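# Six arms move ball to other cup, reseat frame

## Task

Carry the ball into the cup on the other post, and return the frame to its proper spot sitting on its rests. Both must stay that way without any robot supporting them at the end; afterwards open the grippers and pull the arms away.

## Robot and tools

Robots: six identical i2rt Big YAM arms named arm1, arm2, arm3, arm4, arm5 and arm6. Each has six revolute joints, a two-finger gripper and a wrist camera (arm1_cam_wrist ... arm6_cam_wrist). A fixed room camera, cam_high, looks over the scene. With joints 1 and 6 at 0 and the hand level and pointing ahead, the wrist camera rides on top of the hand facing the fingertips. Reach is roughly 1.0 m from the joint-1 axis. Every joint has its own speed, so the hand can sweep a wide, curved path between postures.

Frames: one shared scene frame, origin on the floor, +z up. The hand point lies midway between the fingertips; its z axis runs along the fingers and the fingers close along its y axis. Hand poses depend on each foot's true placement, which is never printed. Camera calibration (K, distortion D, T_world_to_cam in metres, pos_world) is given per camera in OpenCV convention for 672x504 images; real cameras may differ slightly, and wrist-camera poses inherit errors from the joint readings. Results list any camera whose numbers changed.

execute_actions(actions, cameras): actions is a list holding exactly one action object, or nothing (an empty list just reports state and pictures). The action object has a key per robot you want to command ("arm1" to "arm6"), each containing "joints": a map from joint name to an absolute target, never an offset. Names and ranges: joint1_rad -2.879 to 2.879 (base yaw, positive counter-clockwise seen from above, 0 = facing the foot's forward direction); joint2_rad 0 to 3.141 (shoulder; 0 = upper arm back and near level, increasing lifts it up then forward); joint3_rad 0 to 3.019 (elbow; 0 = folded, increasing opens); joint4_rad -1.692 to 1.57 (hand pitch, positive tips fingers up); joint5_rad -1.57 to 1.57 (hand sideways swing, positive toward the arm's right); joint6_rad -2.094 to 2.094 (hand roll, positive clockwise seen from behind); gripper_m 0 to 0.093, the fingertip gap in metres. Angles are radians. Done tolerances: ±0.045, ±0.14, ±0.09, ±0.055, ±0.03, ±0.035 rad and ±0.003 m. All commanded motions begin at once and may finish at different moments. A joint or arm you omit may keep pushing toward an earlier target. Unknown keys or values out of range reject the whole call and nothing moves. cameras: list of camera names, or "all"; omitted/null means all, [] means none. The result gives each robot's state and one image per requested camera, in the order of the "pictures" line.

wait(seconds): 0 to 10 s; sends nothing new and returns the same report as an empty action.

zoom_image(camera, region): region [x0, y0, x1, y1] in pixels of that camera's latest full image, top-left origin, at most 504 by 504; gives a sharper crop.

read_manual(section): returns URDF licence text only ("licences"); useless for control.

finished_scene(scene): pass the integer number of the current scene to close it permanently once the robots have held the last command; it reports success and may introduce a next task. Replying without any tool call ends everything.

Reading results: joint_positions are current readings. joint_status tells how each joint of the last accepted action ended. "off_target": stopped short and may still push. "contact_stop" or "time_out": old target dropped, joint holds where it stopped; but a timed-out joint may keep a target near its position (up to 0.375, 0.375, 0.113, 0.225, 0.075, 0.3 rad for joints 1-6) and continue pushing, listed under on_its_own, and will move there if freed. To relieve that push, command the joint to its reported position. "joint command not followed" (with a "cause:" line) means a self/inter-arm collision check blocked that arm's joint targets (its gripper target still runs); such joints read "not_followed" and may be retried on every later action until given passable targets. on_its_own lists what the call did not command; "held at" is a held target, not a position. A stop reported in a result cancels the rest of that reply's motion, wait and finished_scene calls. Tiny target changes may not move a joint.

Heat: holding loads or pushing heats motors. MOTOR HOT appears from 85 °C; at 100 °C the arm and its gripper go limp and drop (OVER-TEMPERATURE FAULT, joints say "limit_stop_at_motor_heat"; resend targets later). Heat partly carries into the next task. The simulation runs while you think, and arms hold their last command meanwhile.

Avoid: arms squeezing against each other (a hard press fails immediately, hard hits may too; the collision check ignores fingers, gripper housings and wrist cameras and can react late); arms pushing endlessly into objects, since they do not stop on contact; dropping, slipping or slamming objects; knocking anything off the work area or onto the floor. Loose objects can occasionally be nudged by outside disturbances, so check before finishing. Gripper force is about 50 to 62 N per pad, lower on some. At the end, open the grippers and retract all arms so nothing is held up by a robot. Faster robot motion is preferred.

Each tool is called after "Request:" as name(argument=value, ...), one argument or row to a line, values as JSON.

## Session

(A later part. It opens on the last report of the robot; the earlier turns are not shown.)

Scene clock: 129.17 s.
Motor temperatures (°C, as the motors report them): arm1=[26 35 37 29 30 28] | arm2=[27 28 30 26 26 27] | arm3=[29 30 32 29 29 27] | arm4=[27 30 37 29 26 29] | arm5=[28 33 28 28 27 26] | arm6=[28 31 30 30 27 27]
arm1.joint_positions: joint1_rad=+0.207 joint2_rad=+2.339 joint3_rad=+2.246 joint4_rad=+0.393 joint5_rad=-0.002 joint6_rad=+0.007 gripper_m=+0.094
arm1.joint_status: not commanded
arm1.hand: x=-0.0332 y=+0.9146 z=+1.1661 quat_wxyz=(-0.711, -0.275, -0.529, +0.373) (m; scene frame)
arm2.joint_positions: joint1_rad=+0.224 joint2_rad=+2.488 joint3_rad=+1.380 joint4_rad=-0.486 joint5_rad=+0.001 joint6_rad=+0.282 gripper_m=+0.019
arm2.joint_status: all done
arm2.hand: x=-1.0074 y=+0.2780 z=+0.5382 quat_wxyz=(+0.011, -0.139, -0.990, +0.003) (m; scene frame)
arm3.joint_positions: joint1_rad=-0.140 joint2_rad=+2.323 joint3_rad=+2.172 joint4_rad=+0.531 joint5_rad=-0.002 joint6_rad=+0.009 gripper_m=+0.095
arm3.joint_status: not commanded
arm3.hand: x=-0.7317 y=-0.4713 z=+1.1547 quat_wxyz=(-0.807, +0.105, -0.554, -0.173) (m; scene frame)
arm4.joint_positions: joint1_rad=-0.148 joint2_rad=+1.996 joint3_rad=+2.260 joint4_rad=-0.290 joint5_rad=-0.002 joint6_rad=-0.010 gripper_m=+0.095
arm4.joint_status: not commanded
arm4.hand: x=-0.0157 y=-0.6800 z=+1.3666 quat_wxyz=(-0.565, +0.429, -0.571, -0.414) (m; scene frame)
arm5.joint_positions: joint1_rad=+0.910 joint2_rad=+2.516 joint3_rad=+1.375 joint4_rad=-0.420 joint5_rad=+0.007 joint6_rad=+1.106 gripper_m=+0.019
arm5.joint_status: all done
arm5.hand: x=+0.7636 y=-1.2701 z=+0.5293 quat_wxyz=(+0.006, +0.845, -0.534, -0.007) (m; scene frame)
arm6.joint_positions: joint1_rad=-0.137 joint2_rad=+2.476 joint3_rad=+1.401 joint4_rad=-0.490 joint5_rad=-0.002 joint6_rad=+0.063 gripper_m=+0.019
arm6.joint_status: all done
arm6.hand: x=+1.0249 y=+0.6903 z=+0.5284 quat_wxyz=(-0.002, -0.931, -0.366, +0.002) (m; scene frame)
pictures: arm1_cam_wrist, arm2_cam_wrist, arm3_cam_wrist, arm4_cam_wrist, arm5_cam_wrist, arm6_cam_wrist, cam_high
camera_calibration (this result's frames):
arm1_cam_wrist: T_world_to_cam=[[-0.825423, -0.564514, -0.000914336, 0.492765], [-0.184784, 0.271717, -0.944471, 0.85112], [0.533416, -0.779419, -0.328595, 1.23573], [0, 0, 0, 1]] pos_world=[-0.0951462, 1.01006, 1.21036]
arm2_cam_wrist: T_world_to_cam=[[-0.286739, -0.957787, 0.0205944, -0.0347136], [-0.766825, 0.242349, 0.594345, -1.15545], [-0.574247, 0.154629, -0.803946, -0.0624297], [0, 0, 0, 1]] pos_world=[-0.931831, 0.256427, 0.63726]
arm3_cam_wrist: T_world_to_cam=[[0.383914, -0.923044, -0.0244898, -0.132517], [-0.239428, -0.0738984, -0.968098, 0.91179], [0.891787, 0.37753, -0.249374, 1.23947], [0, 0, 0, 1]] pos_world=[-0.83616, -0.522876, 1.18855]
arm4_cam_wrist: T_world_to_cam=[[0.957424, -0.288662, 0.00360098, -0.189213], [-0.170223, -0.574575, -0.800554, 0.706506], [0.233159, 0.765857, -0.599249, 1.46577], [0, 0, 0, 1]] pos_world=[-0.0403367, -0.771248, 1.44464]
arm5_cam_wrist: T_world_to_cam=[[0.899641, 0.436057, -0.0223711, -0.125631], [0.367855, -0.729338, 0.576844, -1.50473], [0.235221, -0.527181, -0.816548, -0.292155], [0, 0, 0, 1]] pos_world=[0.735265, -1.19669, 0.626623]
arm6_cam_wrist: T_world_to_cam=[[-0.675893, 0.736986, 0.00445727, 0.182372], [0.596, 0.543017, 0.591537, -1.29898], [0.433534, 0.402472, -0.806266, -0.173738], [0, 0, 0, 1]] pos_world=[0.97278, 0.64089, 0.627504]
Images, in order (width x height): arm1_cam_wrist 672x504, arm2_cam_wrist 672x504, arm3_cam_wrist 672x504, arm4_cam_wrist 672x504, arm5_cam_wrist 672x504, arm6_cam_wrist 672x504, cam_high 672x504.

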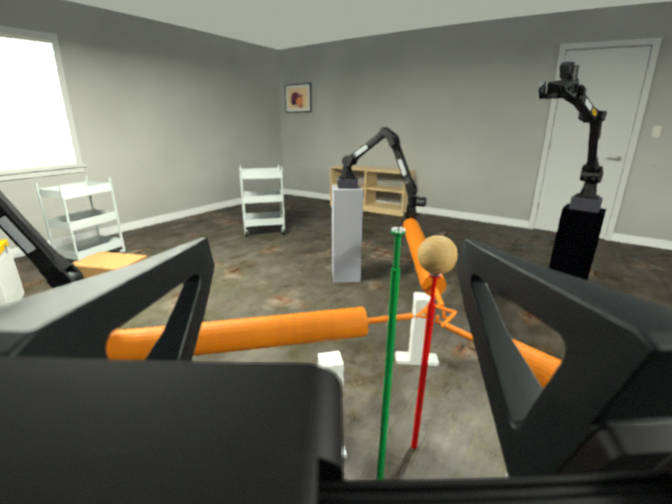

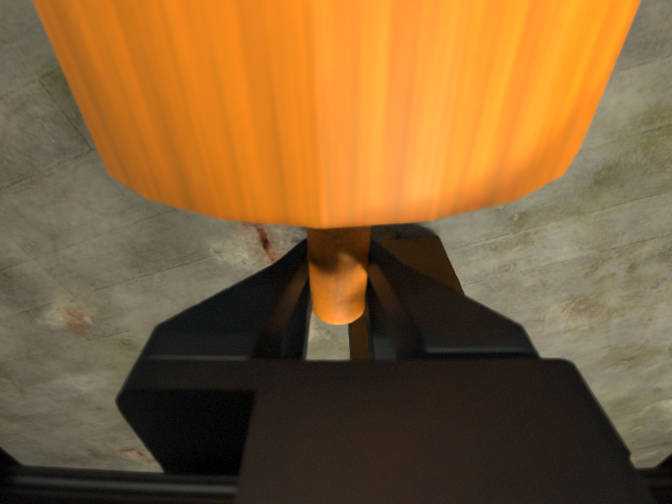

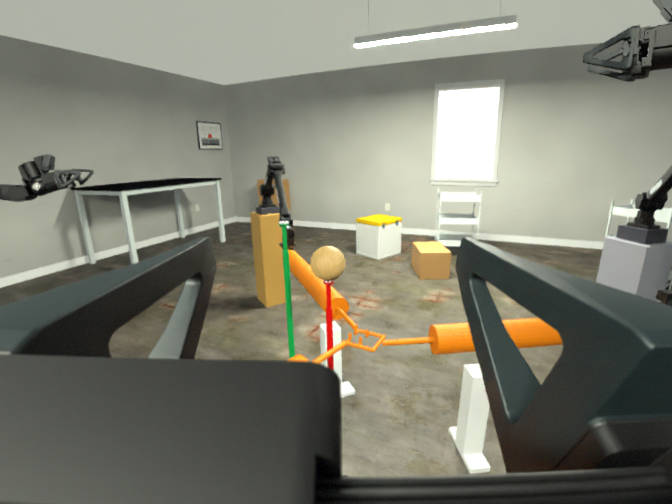

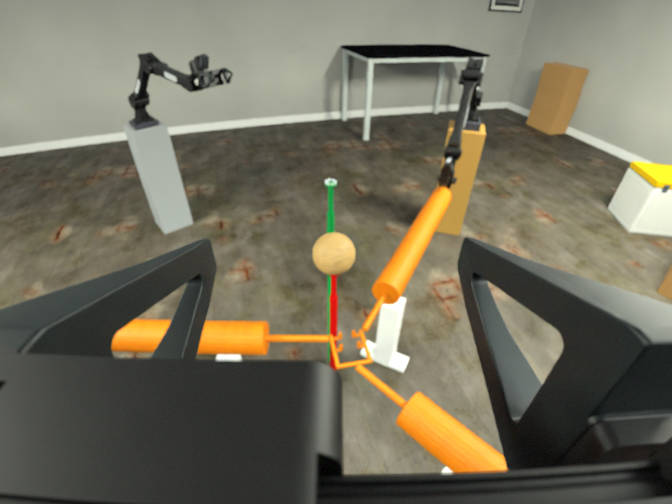

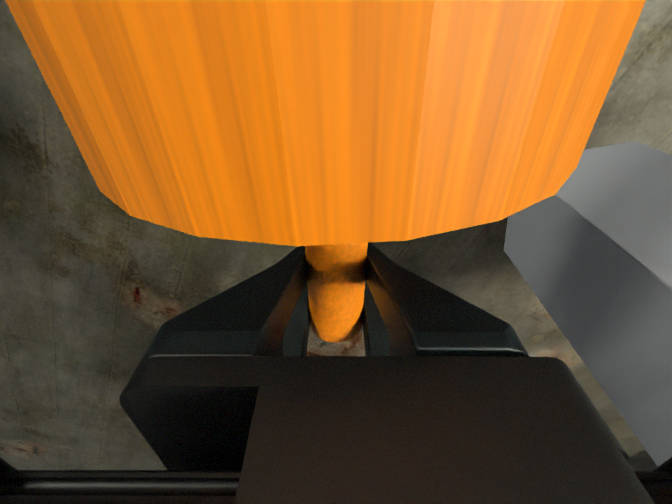

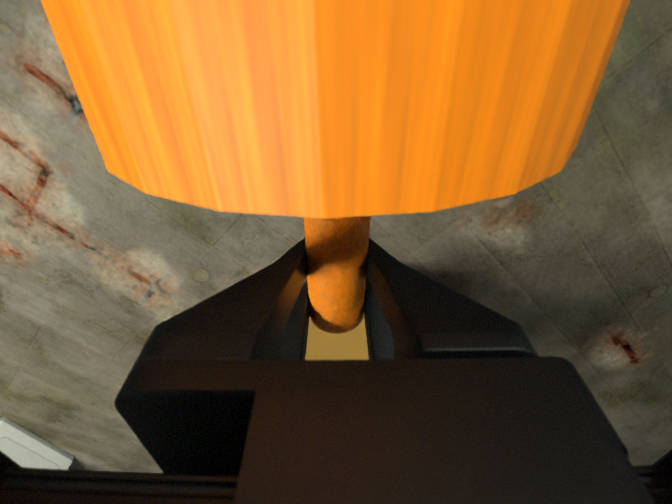

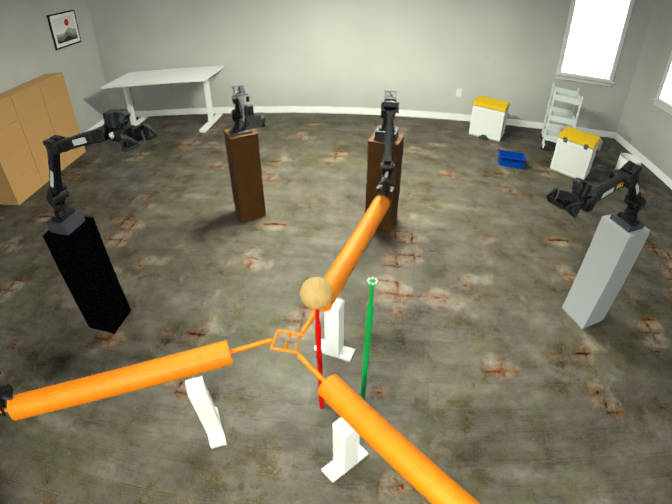

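Request:
execute_actions(
  actions=[
    {"arm2":{"joints":{"joint1_rad":0.304,"joint2_rad":2.155,"joint3_rad":1.197,"joint4_rad":-0.565,"joint6_rad":0.37}},"arm6":{"joints":{"joint1_rad":-0.234,"joint2_rad":2.202,"joint3_rad":1.324,"joint4_rad":-0.641,"joint6_rad":-0.04}},"arm5":{"joints":{"joint1_rad":0.832,"joint2_rad":2.305,"joint3_rad":1.432,"joint4_rad":-0.646,"joint6_rad":1.03}}},
  ],
  cameras=["cam_high","arm4_cam_wrist","arm1_cam_wrist","arm3_cam_wrist"],
)

Request:
zoom_image(
  camera="arm4_cam_wrist",
  region=[290, 260, 390, 350],
)

Request:
zoom_image(
  camera="cam_high",
  region=[260, 270, 360, 360],
)

Request:
zoom_image(
  camera="arm3_cam_wrist",
  region=[290, 250, 390, 340],
)

Scene clock: 146.93 s.
Motor temperatures (°C, as the motors report them): arm1=[26 36 38 29 30 28] | arm2=[27 29 30 26 26 27] | arm3=[29 31 33 29 29 27] | arm4=[27 31 38 29 26 29] | arm5=[28 34 29 28 27 26] | arm6=[28 31 30 30 27 27]
arm1.joint_positions: joint1_rad=+0.207 joint2_rad=+2.339 joint3_rad=+2.246 joint4_rad=+0.393 joint5_rad=-0.002 joint6_rad=+0.007 gripper_m=+0.094
arm1.joint_status: not commanded
arm1.hand: x=-0.0332 y=+0.9146 z=+1.1661 quat_wxyz=(-0.711, -0.275, -0.529, +0.373) (m; scene frame)
arm2.joint_positions: joint1_rad=+0.307 joint2_rad=+2.193 joint3_rad=+1.180 joint4_rad=-0.570 joint5_rad=+0.000 joint6_rad=+0.367 gripper_m=+0.019
arm2.joint_status: all done
arm2.hand: x=-1.0411 y=+0.3191 z=+0.6475 quat_wxyz=(+0.006, -0.141, -0.990, +0.002) (m; scene frame)
arm3.joint_positions: joint1_rad=-0.140 joint2_rad=+2.323 joint3_rad=+2.172 joint4_rad=+0.531 joint5_rad=-0.002 joint6_rad=+0.009 gripper_m=+0.095
arm3.joint_status: not commanded
arm3.hand: x=-0.7317 y=-0.4713 z=+1.1547 quat_wxyz=(-0.807, +0.105, -0.554, -0.173) (m; scene frame)
arm4.joint_positions: joint1_rad=-0.148 joint2_rad=+1.996 joint3_rad=+2.260 joint4_rad=-0.290 joint5_rad=-0.002 joint6_rad=-0.010 gripper_m=+0.095
arm4.joint_status: not commanded
arm4.hand: x=-0.0157 y=-0.6800 z=+1.3666 quat_wxyz=(-0.565, +0.429, -0.571, -0.414) (m; scene frame)
arm5.joint_positions: joint1_rad=+0.831 joint2_rad=+2.332 joint3_rad=+1.400 joint4_rad=-0.637 joint5_rad=+0.004 joint6_rad=+1.024 gripper_m=+0.019
arm5.joint_status: all done
arm5.hand: x=+0.7370 y=-1.2246 z=+0.6302 quat_wxyz=(+0.005, +0.846, -0.533, -0.003) (m; scene frame)
arm6.joint_positions: joint1_rad=-0.239 joint2_rad=+2.242 joint3_rad=+1.311 joint4_rad=-0.651 joint5_rad=+0.000 joint6_rad=-0.038 gripper_m=+0.019
arm6.joint_status: all done
arm6.hand: x=+0.9931 y=+0.7365 z=+0.6320 quat_wxyz=(+0.002, -0.931, -0.365, -0.005) (m; scene frame)
pictures: arm1_cam_wrist, arm3_cam_wrist, arm4_cam_wrist, cam_high
camera_calibration (this result's frames):
arm1_cam_wrist: T_world_to_cam=[[-0.825423, -0.564514, -0.000914336, 0.492765], [-0.184784, 0.271717, -0.944471, 0.85112], [0.533416, -0.779419, -0.328595, 1.23573], [0, 0, 0, 1]] pos_world=[-0.0951462, 1.01006, 1.21036]
arm3_cam_wrist: T_world_to_cam=[[0.383914, -0.923044, -0.0244898, -0.132517], [-0.239428, -0.0738984, -0.968098, 0.91179], [0.891787, 0.37753, -0.249374, 1.23947], [0, 0, 0, 1]] pos_world=[-0.83616, -0.522876, 1.18855]
arm4_cam_wrist: T_world_to_cam=[[0.957424, -0.288662, 0.00360098, -0.189213], [-0.170223, -0.574575, -0.800554, 0.706506], [0.233159, 0.765857, -0.599249, 1.46577], [0, 0, 0, 1]] pos_world=[-0.0403367, -0.771248, 1.44464]
Images, in order (width x height): arm1_cam_wrist 672x504, arm3_cam_wrist 672x504, arm4_cam_wrist 672x504, cam_high 672x504.

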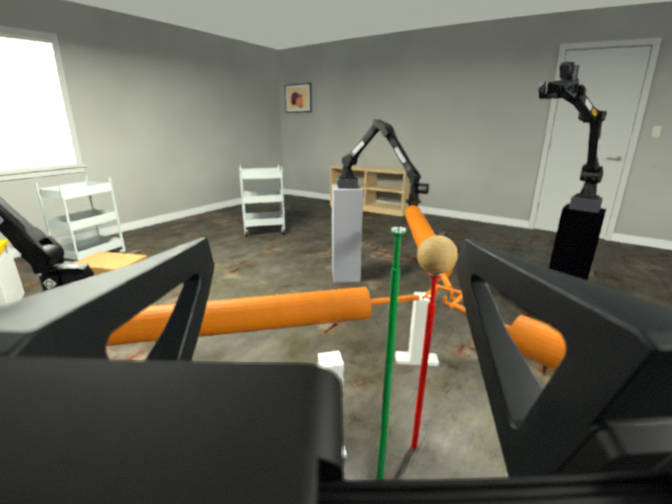

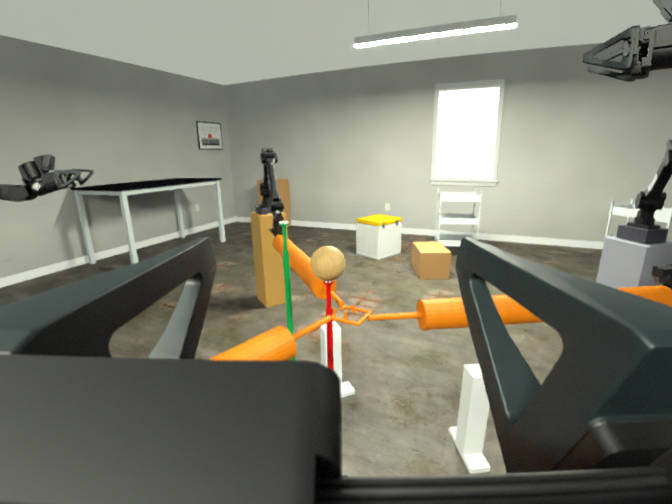

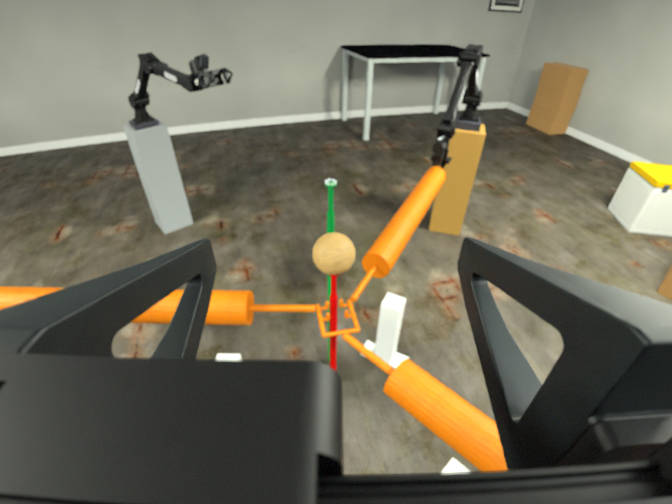

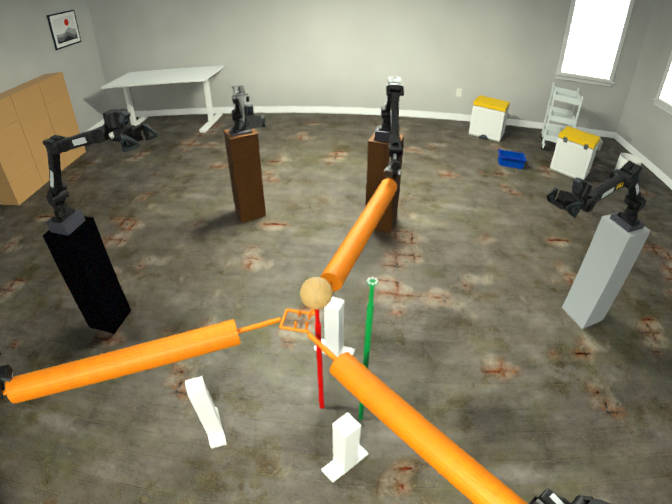

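Region (290, 260, 390, 350) of arm4_cam_wrist's 672x504 image, scaled by 5.040, with more detail than that image has; it fills the top 454 rows of this view, and the rest is white.

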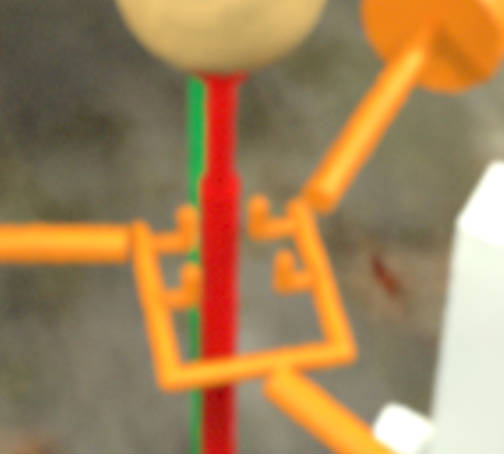

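Region (260, 270, 360, 360) of cam_high's 672x504 image, scaled by 5.040, with more detail than that image has; it fills the top 454 rows of this view, and the rest is white.

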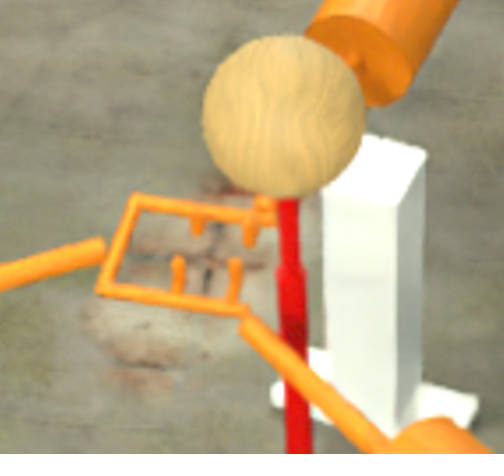

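Region (290, 250, 390, 340) of arm3_cam_wrist's 672x504 image, scaled by 5.040, with more detail than that image has; it fills the top 454 rows of this view, and the rest is white.

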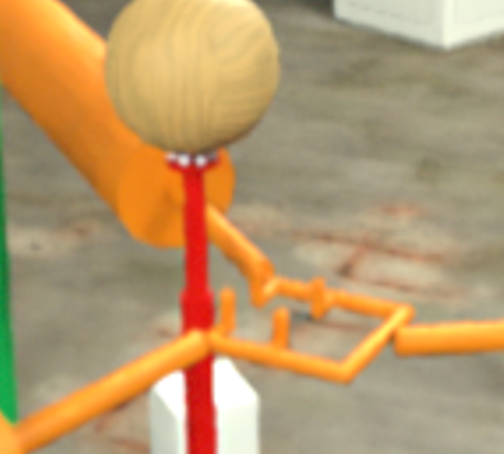

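Request:
execute_actions(
  actions=[
    {"arm2":{"joints":{"joint1_rad":0.423,"joint2_rad":2.095,"joint3_rad":1.265,"joint4_rad":-0.672,"joint6_rad":0.49}},"arm6":{"joints":{"joint1_rad":-0.311,"joint2_rad":2.04,"joint3_rad":1.148,"joint4_rad":-0.62,"joint6_rad":-0.12}},"arm5":{"joints":{"joint1_rad":0.721,"joint2_rad":2.225,"joint3_rad":1.42,"joint4_rad":-0.712,"joint6_rad":0.915}}},
  ],
  cameras=["cam_high","arm4_cam_wrist","arm1_cam_wrist","arm3_cam_wrist"],
)

Request:
zoom_image(
  camera="arm4_cam_wrist",
  region=[290, 240, 390, 330],
)

Request:
zoom_image(
  camera="arm1_cam_wrist",
  region=[380, 230, 480, 320],
)

Request:
zoom_image(
  camera="arm3_cam_wrist",
  region=[290, 250, 390, 340],
)

Scene clock: 163.30 s.
Motor temperatures (°C, as the motors report them): arm1=[26 37 39 29 30 28] | arm2=[27 29 31 26 26 27] | arm3=[29 31 33 29 29 27] | arm4=[27 31 38 29 26 29] | arm5=[28 34 30 28 27 26] | arm6=[28 31 31 30 27 27]
arm1.joint_positions: joint1_rad=+0.207 joint2_rad=+2.339 joint3_rad=+2.246 joint4_rad=+0.393 joint5_rad=-0.002 joint6_rad=+0.007 gripper_m=+0.094
arm1.joint_status: not commanded
arm1.hand: x=-0.0332 y=+0.9146 z=+1.1661 quat_wxyz=(-0.711, -0.275, -0.529, +0.373) (m; scene frame)
arm2.joint_positions: joint1_rad=+0.434 joint2_rad=+2.136 joint3_rad=+1.224 joint4_rad=-0.661 joint5_rad=-0.003 joint6_rad=+0.491 gripper_m=+0.019
arm2.joint_status: all done
arm2.hand: x=-1.0319 y=+0.3862 z=+0.6852 quat_wxyz=(+0.001, -0.139, -0.990, -0.001) (m; scene frame)
arm3.joint_positions: joint1_rad=-0.140 joint2_rad=+2.323 joint3_rad=+2.172 joint4_rad=+0.531 joint5_rad=-0.002 joint6_rad=+0.009 gripper_m=+0.095
arm3.joint_status: not commanded
arm3.hand: x=-0.7317 y=-0.4713 z=+1.1547 quat_wxyz=(-0.807, +0.105, -0.554, -0.173) (m; scene frame)
arm4.joint_positions: joint1_rad=-0.148 joint2_rad=+1.996 joint3_rad=+2.260 joint4_rad=-0.290 joint5_rad=-0.002 joint6_rad=-0.010 gripper_m=+0.095
arm4.joint_status: not commanded
arm4.hand: x=-0.0157 y=-0.6800 z=+1.3666 quat_wxyz=(-0.565, +0.429, -0.571, -0.414) (m; scene frame)
arm5.joint_positions: joint1_rad=+0.715 joint2_rad=+2.276 joint3_rad=+1.399 joint4_rad=-0.706 joint5_rad=+0.005 joint6_rad=+0.912 gripper_m=+0.019
arm5.joint_status: all done
arm5.hand: x=+0.7477 y=-1.1600 z=+0.6597 quat_wxyz=(+0.002, +0.845, -0.534, +0.004) (m; scene frame)
arm6.joint_positions: joint1_rad=-0.322 joint2_rad=+2.089 joint3_rad=+1.131 joint4_rad=-0.624 joint5_rad=+0.006 joint6_rad=-0.117 gripper_m=+0.019
arm6.joint_status: all done
arm6.hand: x=+1.0059 y=+0.8019 z=+0.6668 quat_wxyz=(+0.004, -0.932, -0.363, -0.005) (m; scene frame)
pictures: arm1_cam_wrist, arm3_cam_wrist, arm4_cam_wrist, cam_high
camera_calibration (this result's frames):
arm1_cam_wrist: T_world_to_cam=[[-0.825423, -0.564514, -0.000914336, 0.492765], [-0.184784, 0.271717, -0.944471, 0.85112], [0.533416, -0.779419, -0.328595, 1.23573], [0, 0, 0, 1]] pos_world=[-0.0951462, 1.01006, 1.21036]
arm3_cam_wrist: T_world_to_cam=[[0.383914, -0.923044, -0.0244898, -0.132517], [-0.239428, -0.0738984, -0.968098, 0.91179], [0.891787, 0.37753, -0.249374, 1.23947], [0, 0, 0, 1]] pos_world=[-0.83616, -0.522876, 1.18855]
arm4_cam_wrist: T_world_to_cam=[[0.957424, -0.288662, 0.00360098, -0.189213], [-0.170223, -0.574575, -0.800554, 0.706506], [0.233159, 0.765857, -0.599249, 1.46577], [0, 0, 0, 1]] pos_world=[-0.0403367, -0.771248, 1.44464]
Images, in order (width x height): arm1_cam_wrist 672x504, arm3_cam_wrist 672x504, arm4_cam_wrist 672x504, cam_high 672x504.

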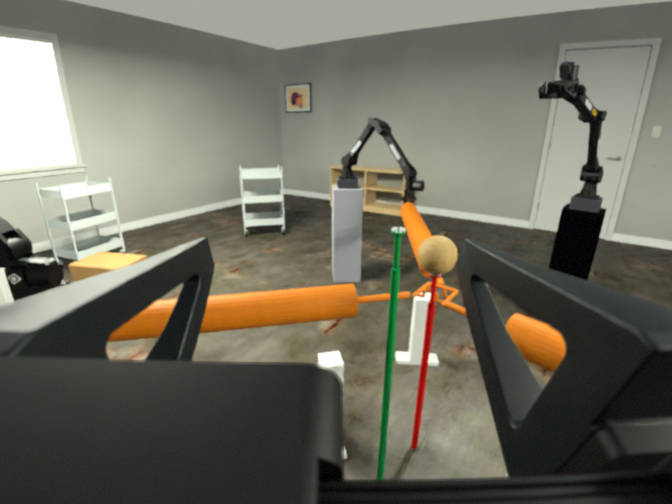

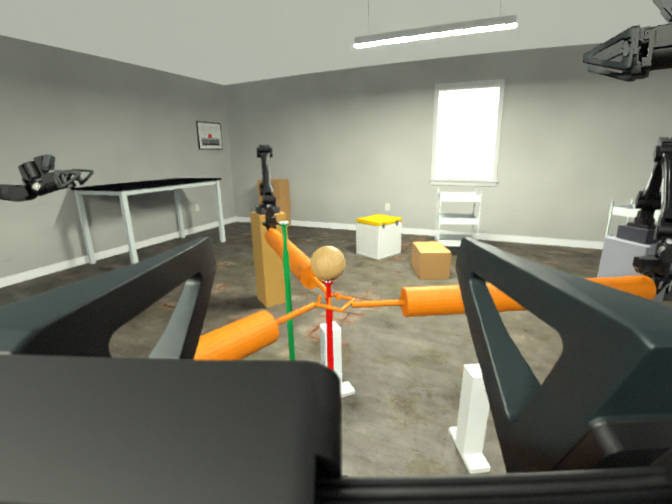

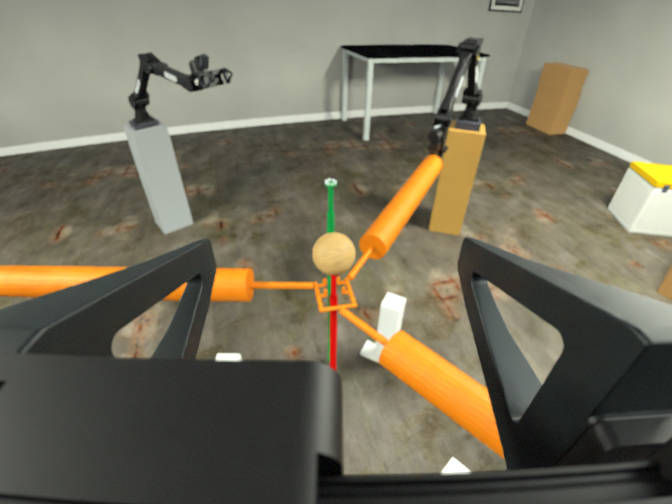

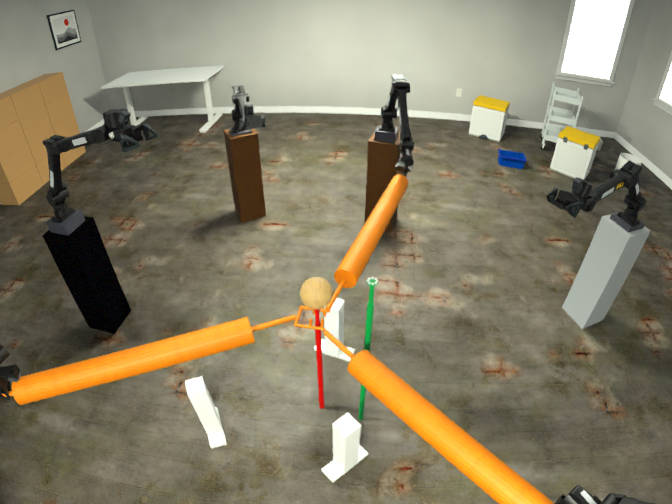

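Region (290, 240, 390, 330) of arm4_cam_wrist's 672x504 image, scaled by 5.040, with more detail than that image has; it fills the top 454 rows of this view, and the rest is white.

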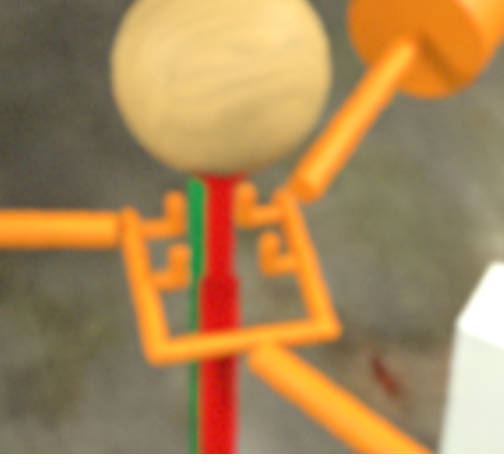

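Region (380, 230, 480, 320) of arm1_cam_wrist's 672x504 image, scaled by 5.040, with more detail than that image has; it fills the top 454 rows of this view, and the rest is white.

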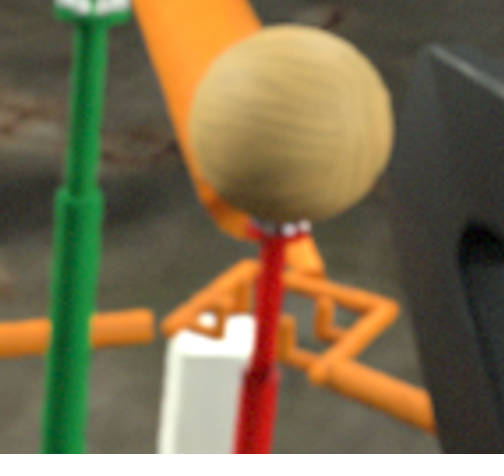

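Region (290, 250, 390, 340) of arm3_cam_wrist's 672x504 image, scaled by 5.040, with more detail than that image has; it fills the top 454 rows of this view, and the rest is white.

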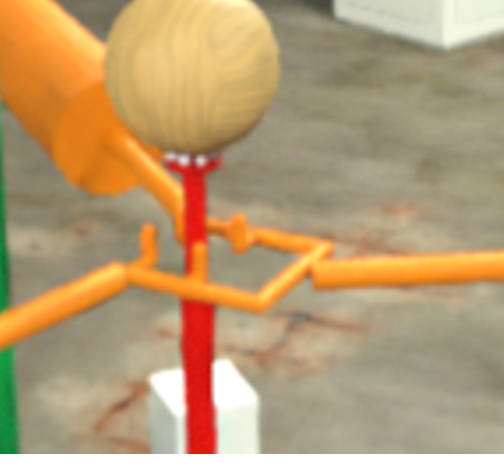

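Request:
execute_actions(
  actions=[
    {"arm2":{"joints":{"joint1_rad":0.43,"joint2_rad":2.0,"joint3_rad":1.27,"joint4_rad":-0.762}},"arm6":{"joints":{"joint1_rad":-0.318,"joint2_rad":1.932,"joint3_rad":1.155,"joint4_rad":-0.722}},"arm5":{"joints":{"joint1_rad":0.717,"joint2_rad":2.13,"joint3_rad":1.42,"joint4_rad":-0.797}}},
  ],
  cameras=["arm4_cam_wrist","arm1_cam_wrist","arm3_cam_wrist"],
)

Request:
zoom_image(
  camera="arm1_cam_wrist",
  region=[380, 230, 480, 320],
)

Request:
zoom_image(
  camera="arm3_cam_wrist",
  region=[290, 250, 390, 340],
)

Request:
zoom_image(
  camera="arm4_cam_wrist",
  region=[290, 240, 390, 330],
)

Scene clock: 174.27 s.
Motor temperatures (°C, as the motors report them): arm1=[26 37 39 29 30 28] | arm2=[27 30 31 26 26 27] | arm3=[29 31 33 29 29 27] | arm4=[27 31 39 29 26 29] | arm5=[28 35 30 28 27 26] | arm6=[28 31 31 30 27 27]
arm1.joint_positions: joint1_rad=+0.207 joint2_rad=+2.339 joint3_rad=+2.246 joint4_rad=+0.393 joint5_rad=-0.002 joint6_rad=+0.007 gripper_m=+0.094
arm1.joint_status: not commanded
arm1.hand: x=-0.0332 y=+0.9146 z=+1.1661 quat_wxyz=(-0.711, -0.275, -0.529, +0.373) (m; scene frame)
arm2.joint_positions: joint1_rad=+0.437 joint2_rad=+2.044 joint3_rad=+1.233 joint4_rad=-0.770 joint5_rad=-0.007 joint6_rad=+0.491 gripper_m=+0.019
arm2.joint_status: all done
arm2.hand: x=-1.0328 y=+0.3883 z=+0.7327 quat_wxyz=(+0.006, -0.138, -0.990, -0.001) (m; scene frame)
arm3.joint_positions: joint1_rad=-0.140 joint2_rad=+2.323 joint3_rad=+2.172 joint4_rad=+0.531 joint5_rad=-0.002 joint6_rad=+0.009 gripper_m=+0.095
arm3.joint_status: not commanded
arm3.hand: x=-0.7317 y=-0.4713 z=+1.1547 quat_wxyz=(-0.807, +0.105, -0.554, -0.173) (m; scene frame)
arm4.joint_positions: joint1_rad=-0.148 joint2_rad=+1.996 joint3_rad=+2.260 joint4_rad=-0.290 joint5_rad=-0.002 joint6_rad=-0.010 gripper_m=+0.095
arm4.joint_status: not commanded
arm4.hand: x=-0.0157 y=-0.6800 z=+1.3666 quat_wxyz=(-0.565, +0.429, -0.571, -0.414) (m; scene frame)
arm5.joint_positions: joint1_rad=+0.717 joint2_rad=+2.176 joint3_rad=+1.398 joint4_rad=-0.799 joint5_rad=+0.004 joint6_rad=+0.912 gripper_m=+0.019
arm5.joint_status: all done
arm5.hand: x=+0.7445 y=-1.1602 z=+0.7135 quat_wxyz=(+0.003, +0.846, -0.534, +0.001) (m; scene frame)
arm6.joint_positions: joint1_rad=-0.322 joint2_rad=+1.976 joint3_rad=+1.131 joint4_rad=-0.728 joint5_rad=+0.001 joint6_rad=-0.117 gripper_m=+0.019
arm6.joint_status: all done
arm6.hand: x=+1.0053 y=+0.8005 z=+0.7198 quat_wxyz=(+0.001, -0.932, -0.363, -0.001) (m; scene frame)
pictures: arm1_cam_wrist, arm3_cam_wrist, arm4_cam_wrist
camera_calibration (this result's frames):
arm1_cam_wrist: T_world_to_cam=[[-0.825423, -0.564514, -0.000914336, 0.492765], [-0.184784, 0.271717, -0.944471, 0.85112], [0.533416, -0.779419, -0.328595, 1.23573], [0, 0, 0, 1]] pos_world=[-0.0951462, 1.01006, 1.21036]
arm3_cam_wrist: T_world_to_cam=[[0.383914, -0.923044, -0.0244898, -0.132517], [-0.239428, -0.0738984, -0.968098, 0.91179], [0.891787, 0.37753, -0.249374, 1.23947], [0, 0, 0, 1]] pos_world=[-0.83616, -0.522876, 1.18855]
arm4_cam_wrist: T_world_to_cam=[[0.957424, -0.288662, 0.00360098, -0.189213], [-0.170223, -0.574575, -0.800554, 0.706506], [0.233159, 0.765857, -0.599249, 1.46577], [0, 0, 0, 1]] pos_world=[-0.0403367, -0.771248, 1.44464]
Images, in order (width x height): arm1_cam_wrist 672x504, arm3_cam_wrist 672x504, arm4_cam_wrist 672x504.

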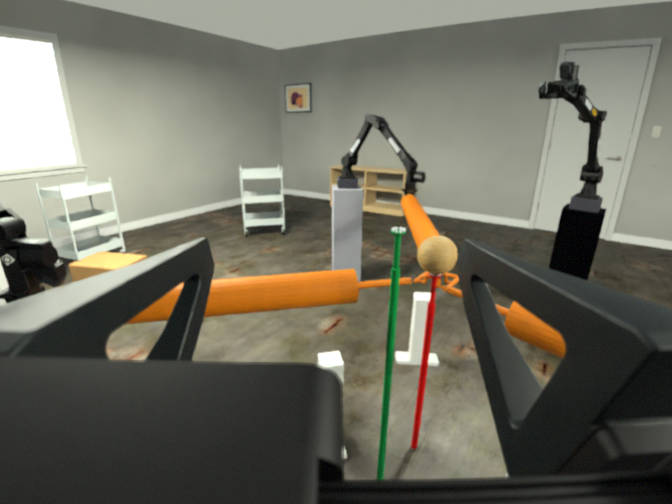

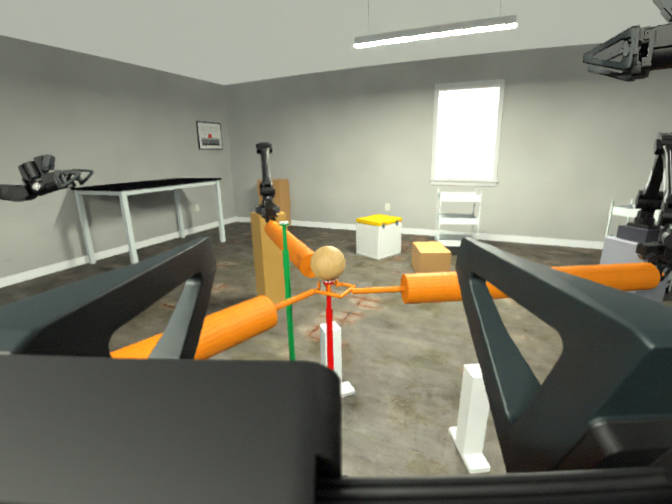

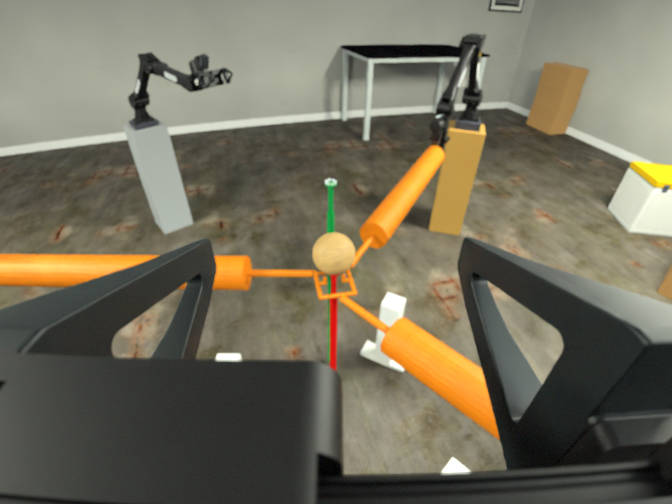

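Region (380, 230, 480, 320) of arm1_cam_wrist's 672x504 image, scaled by 5.040, with more detail than that image has; it fills the top 454 rows of this view, and the rest is white.

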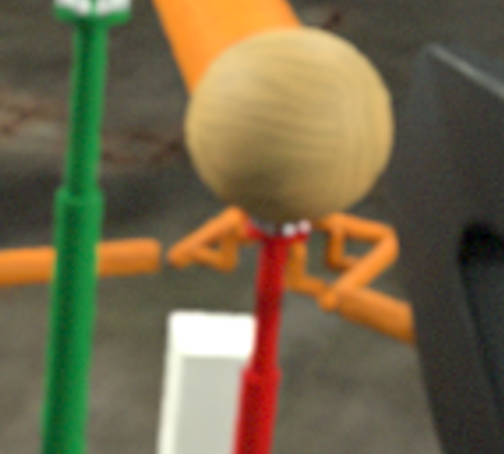

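Region (290, 250, 390, 340) of arm3_cam_wrist's 672x504 image, scaled by 5.040, with more detail than that image has; it fills the top 454 rows of this view, and the rest is white.

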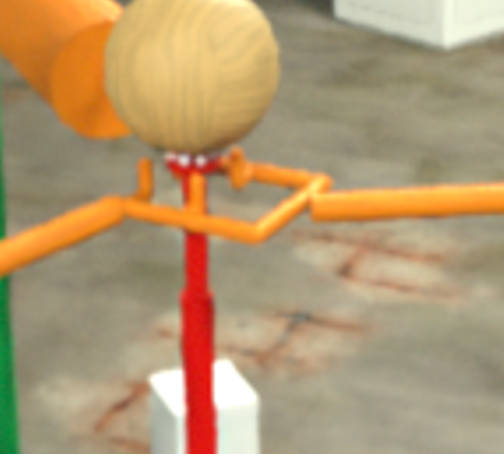

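Region (290, 240, 390, 330) of arm4_cam_wrist's 672x504 image, scaled by 5.040, with more detail than that image has; it fills the top 454 rows of this view, and the rest is white.

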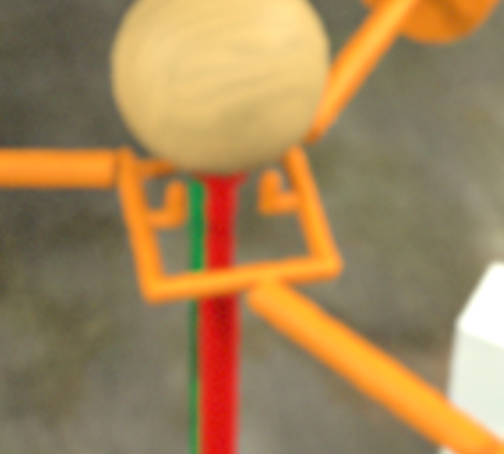

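Request:
execute_actions(
  actions=[
    {"arm2":{"joints":{"joint2_rad":1.916,"joint3_rad":1.285,"joint4_rad":-0.852}},"arm6":{"joints":{"joint2_rad":1.845,"joint3_rad":1.17,"joint4_rad":-0.822}},"arm5":{"joints":{"joint2_rad":2.048,"joint4_rad":-0.88}}},
  ],
  cameras=["arm4_cam_wrist","arm1_cam_wrist","arm3_cam_wrist"],
)

Request:
zoom_image(
  camera="arm3_cam_wrist",
  region=[270, 210, 370, 300],
)

Request:
zoom_image(
  camera="arm1_cam_wrist",
  region=[380, 210, 480, 300],
)

Scene clock: 180.43 s.
Motor temperatures (°C, as the motors report them): arm1=[26 37 39 29 30 28] | arm2=[27 30 32 26 26 27] | arm3=[29 32 33 29 29 27] | arm4=[27 31 39 29 26 29] | arm5=[28 35 30 28 27 26] | arm6=[28 31 31 30 27 27]
arm1.joint_positions: joint1_rad=+0.207 joint2_rad=+2.339 joint3_rad=+2.246 joint4_rad=+0.393 joint5_rad=-0.002 joint6_rad=+0.007 gripper_m=+0.094
arm1.joint_status: not commanded
arm1.hand: x=-0.0332 y=+0.9146 z=+1.1661 quat_wxyz=(-0.711, -0.275, -0.529, +0.373) (m; scene frame)
arm2.joint_positions: joint1_rad=+0.435 joint2_rad=+1.963 joint3_rad=+1.236 joint4_rad=-0.840 joint5_rad=-0.005 joint6_rad=+0.491 gripper_m=+0.019
arm2.joint_status: all done
arm2.hand: x=-1.0321 y=+0.3873 z=+0.7738 quat_wxyz=(-0.001, -0.139, -0.990, -0.003) (m; scene frame)
arm3.joint_positions: joint1_rad=-0.140 joint2_rad=+2.323 joint3_rad=+2.172 joint4_rad=+0.531 joint5_rad=-0.002 joint6_rad=+0.009 gripper_m=+0.095
arm3.joint_status: not commanded
arm3.hand: x=-0.7317 y=-0.4713 z=+1.1547 quat_wxyz=(-0.807, +0.105, -0.554, -0.173) (m; scene frame)
arm4.joint_positions: joint1_rad=-0.148 joint2_rad=+1.996 joint3_rad=+2.260 joint4_rad=-0.290 joint5_rad=-0.002 joint6_rad=-0.010 gripper_m=+0.095
arm4.joint_status: not commanded
arm4.hand: x=-0.0157 y=-0.6800 z=+1.3666 quat_wxyz=(-0.565, +0.429, -0.571, -0.414) (m; scene frame)
arm5.joint_positions: joint1_rad=+0.715 joint2_rad=+2.106 joint3_rad=+1.397 joint4_rad=-0.875 joint5_rad=+0.007 joint6_rad=+0.912 gripper_m=+0.019
arm5.joint_status: all done
arm5.hand: x=+0.7485 y=-1.1591 z=+0.7512 quat_wxyz=(+0.001, +0.845, -0.534, +0.004) (m; scene frame)
arm6.joint_positions: joint1_rad=-0.322 joint2_rad=+1.891 joint3_rad=+1.131 joint4_rad=-0.806 joint5_rad=+0.002 joint6_rad=-0.117 gripper_m=+0.019
arm6.joint_status: all done
arm6.hand: x=+1.0076 y=+0.8022 z=+0.7591 quat_wxyz=(+0.000, -0.932, -0.363, +0.003) (m; scene frame)
pictures: arm1_cam_wrist, arm3_cam_wrist, arm4_cam_wrist
camera_calibration (this result's frames):
arm1_cam_wrist: T_world_to_cam=[[-0.825423, -0.564514, -0.000914336, 0.492765], [-0.184784, 0.271717, -0.944471, 0.85112], [0.533416, -0.779419, -0.328595, 1.23573], [0, 0, 0, 1]] pos_world=[-0.0951462, 1.01006, 1.21036]
arm3_cam_wrist: T_world_to_cam=[[0.383914, -0.923044, -0.0244898, -0.132517], [-0.239428, -0.0738984, -0.968098, 0.91179], [0.891787, 0.37753, -0.249374, 1.23947], [0, 0, 0, 1]] pos_world=[-0.83616, -0.522876, 1.18855]
arm4_cam_wrist: T_world_to_cam=[[0.957424, -0.288662, 0.00360098, -0.189213], [-0.170223, -0.574575, -0.800554, 0.706506], [0.233159, 0.765857, -0.599249, 1.46577], [0, 0, 0, 1]] pos_world=[-0.0403367, -0.771248, 1.44464]
Images, in order (width x height): arm1_cam_wrist 672x504, arm3_cam_wrist 672x504, arm4_cam_wrist 672x504.

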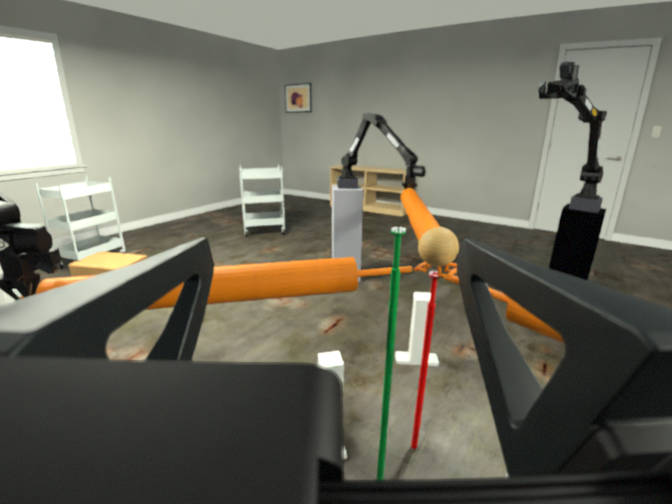

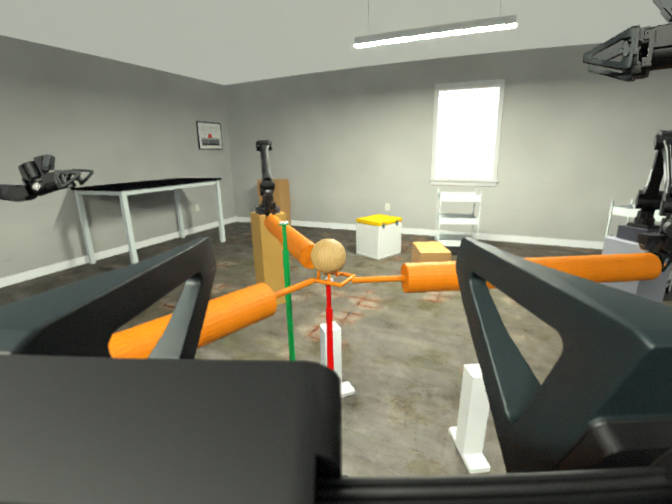

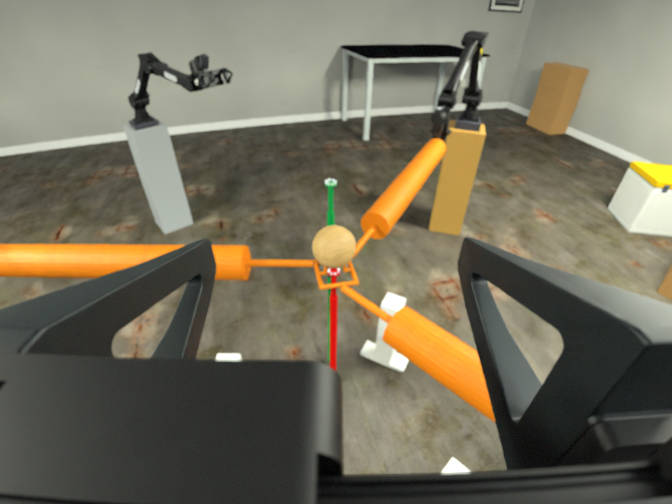

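Region (270, 210, 370, 300) of arm3_cam_wrist's 672x504 image, scaled by 5.040, with more detail than that image has; it fills the top 454 rows of this view, and the rest is white.

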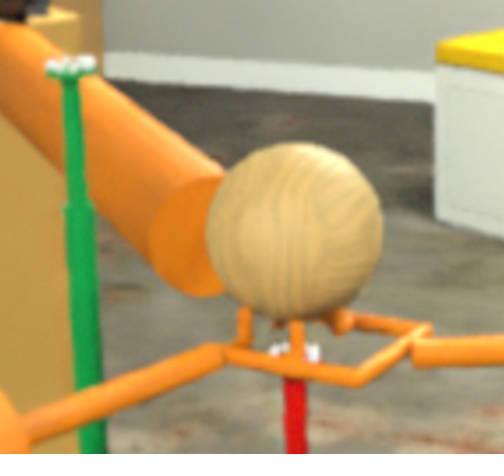

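Region (380, 210, 480, 300) of arm1_cam_wrist's 672x504 image, scaled by 5.040, with more detail than that image has; it fills the top 454 rows of this view, and the rest is white.

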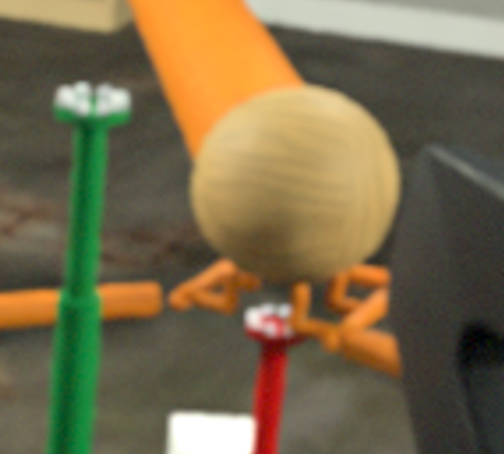

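Request:
execute_actions(
  actions=[
    {"arm2":{"joints":{"joint1_rad":0.515,"joint2_rad":1.823,"joint3_rad":1.463,"joint4_rad":-1.12,"joint6_rad":0.585}},"arm6":{"joints":{"joint1_rad":-0.392,"joint2_rad":1.61,"joint3_rad":1.155,"joint4_rad":-1.045,"joint6_rad":-0.204}},"arm5":{"joints":{"joint1_rad":0.625,"joint2_rad":1.908,"joint3_rad":1.523,"joint4_rad":-1.095,"joint6_rad":0.813}}},
  ],
  cameras=["arm3_cam_wrist"],
)

Scene clock: 203.00 s.
Motor temperatures (°C, as the motors report them): arm1=[26 38 40 29 30 28] | arm2=[27 30 34 26 26 27] | arm3=[29 32 34 29 29 27] | arm4=[27 32 40 29 26 29] | arm5=[28 35 31 28 27 26] | arm6=[28 31 33 30 27 27]
arm1.joint_positions: joint1_rad=+0.207 joint2_rad=+2.339 joint3_rad=+2.246 joint4_rad=+0.393 joint5_rad=-0.002 joint6_rad=+0.007 gripper_m=+0.094
arm1.joint_status: not commanded
arm1.hand: x=-0.0332 y=+0.9146 z=+1.1661 quat_wxyz=(-0.711, -0.275, -0.529, +0.373) (m; scene frame)
arm2.joint_positions: joint1_rad=+0.520 joint2_rad=+1.857 joint3_rad=+1.389 joint4_rad=-1.108 joint5_rad=-0.002 joint6_rad=+0.578 gripper_m=+0.019
arm2.joint_status: all done
arm2.hand: x=-1.0260 y=+0.4344 z=+0.8755 quat_wxyz=(+0.003, -0.140, -0.990, +0.001) (m; scene frame)
arm3.joint_positions: joint1_rad=-0.140 joint2_rad=+2.323 joint3_rad=+2.172 joint4_rad=+0.531 joint5_rad=-0.002 joint6_rad=+0.009 gripper_m=+0.095
arm3.joint_status: not commanded
arm3.hand: x=-0.7317 y=-0.4713 z=+1.1547 quat_wxyz=(-0.807, +0.105, -0.554, -0.173) (m; scene frame)
arm4.joint_positions: joint1_rad=-0.148 joint2_rad=+1.996 joint3_rad=+2.260 joint4_rad=-0.290 joint5_rad=-0.002 joint6_rad=-0.010 gripper_m=+0.095
arm4.joint_status: not commanded
arm4.hand: x=-0.0157 y=-0.6800 z=+1.3666 quat_wxyz=(-0.565, +0.429, -0.571, -0.414) (m; scene frame)
arm5.joint_positions: joint1_rad=+0.626 joint2_rad=+1.946 joint3_rad=+1.465 joint4_rad=-1.087 joint5_rad=+0.004 joint6_rad=+0.821 gripper_m=+0.019
arm5.joint_status: all done
arm5.hand: x=+0.7596 y=-1.1097 z=+0.8587 quat_wxyz=(+0.004, +0.846, -0.533, -0.003) (m; scene frame)
arm6.joint_positions: joint1_rad=-0.400 joint2_rad=+1.636 joint3_rad=+1.125 joint4_rad=-1.052 joint5_rad=+0.002 joint6_rad=-0.196 gripper_m=+0.019
arm6.joint_status: all done
arm6.hand: x=+1.0162 y=+0.8514 z=+0.8706 quat_wxyz=(+0.000, -0.931, -0.364, +0.004) (m; scene frame)
pictures: arm3_cam_wrist
camera_calibration (this result's frames):
arm3_cam_wrist: T_world_to_cam=[[0.383914, -0.923044, -0.0244898, -0.132517], [-0.239428, -0.0738984, -0.968098, 0.91179], [0.891787, 0.37753, -0.249374, 1.23947], [0, 0, 0, 1]] pos_world=[-0.83616, -0.522876, 1.18855]
Images, in order (width x height): arm3_cam_wrist 672x504.

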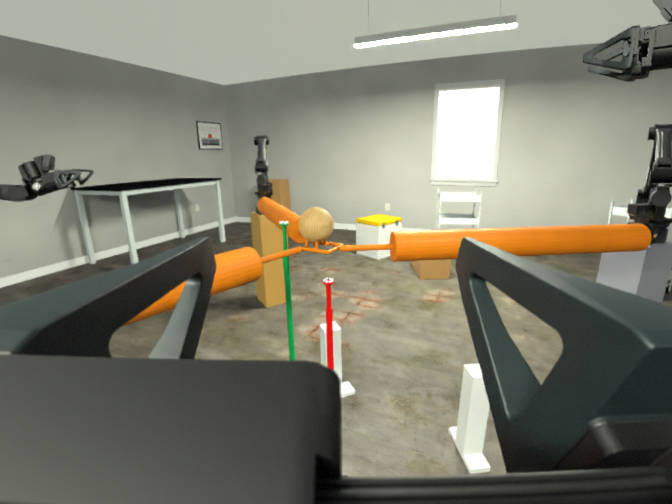

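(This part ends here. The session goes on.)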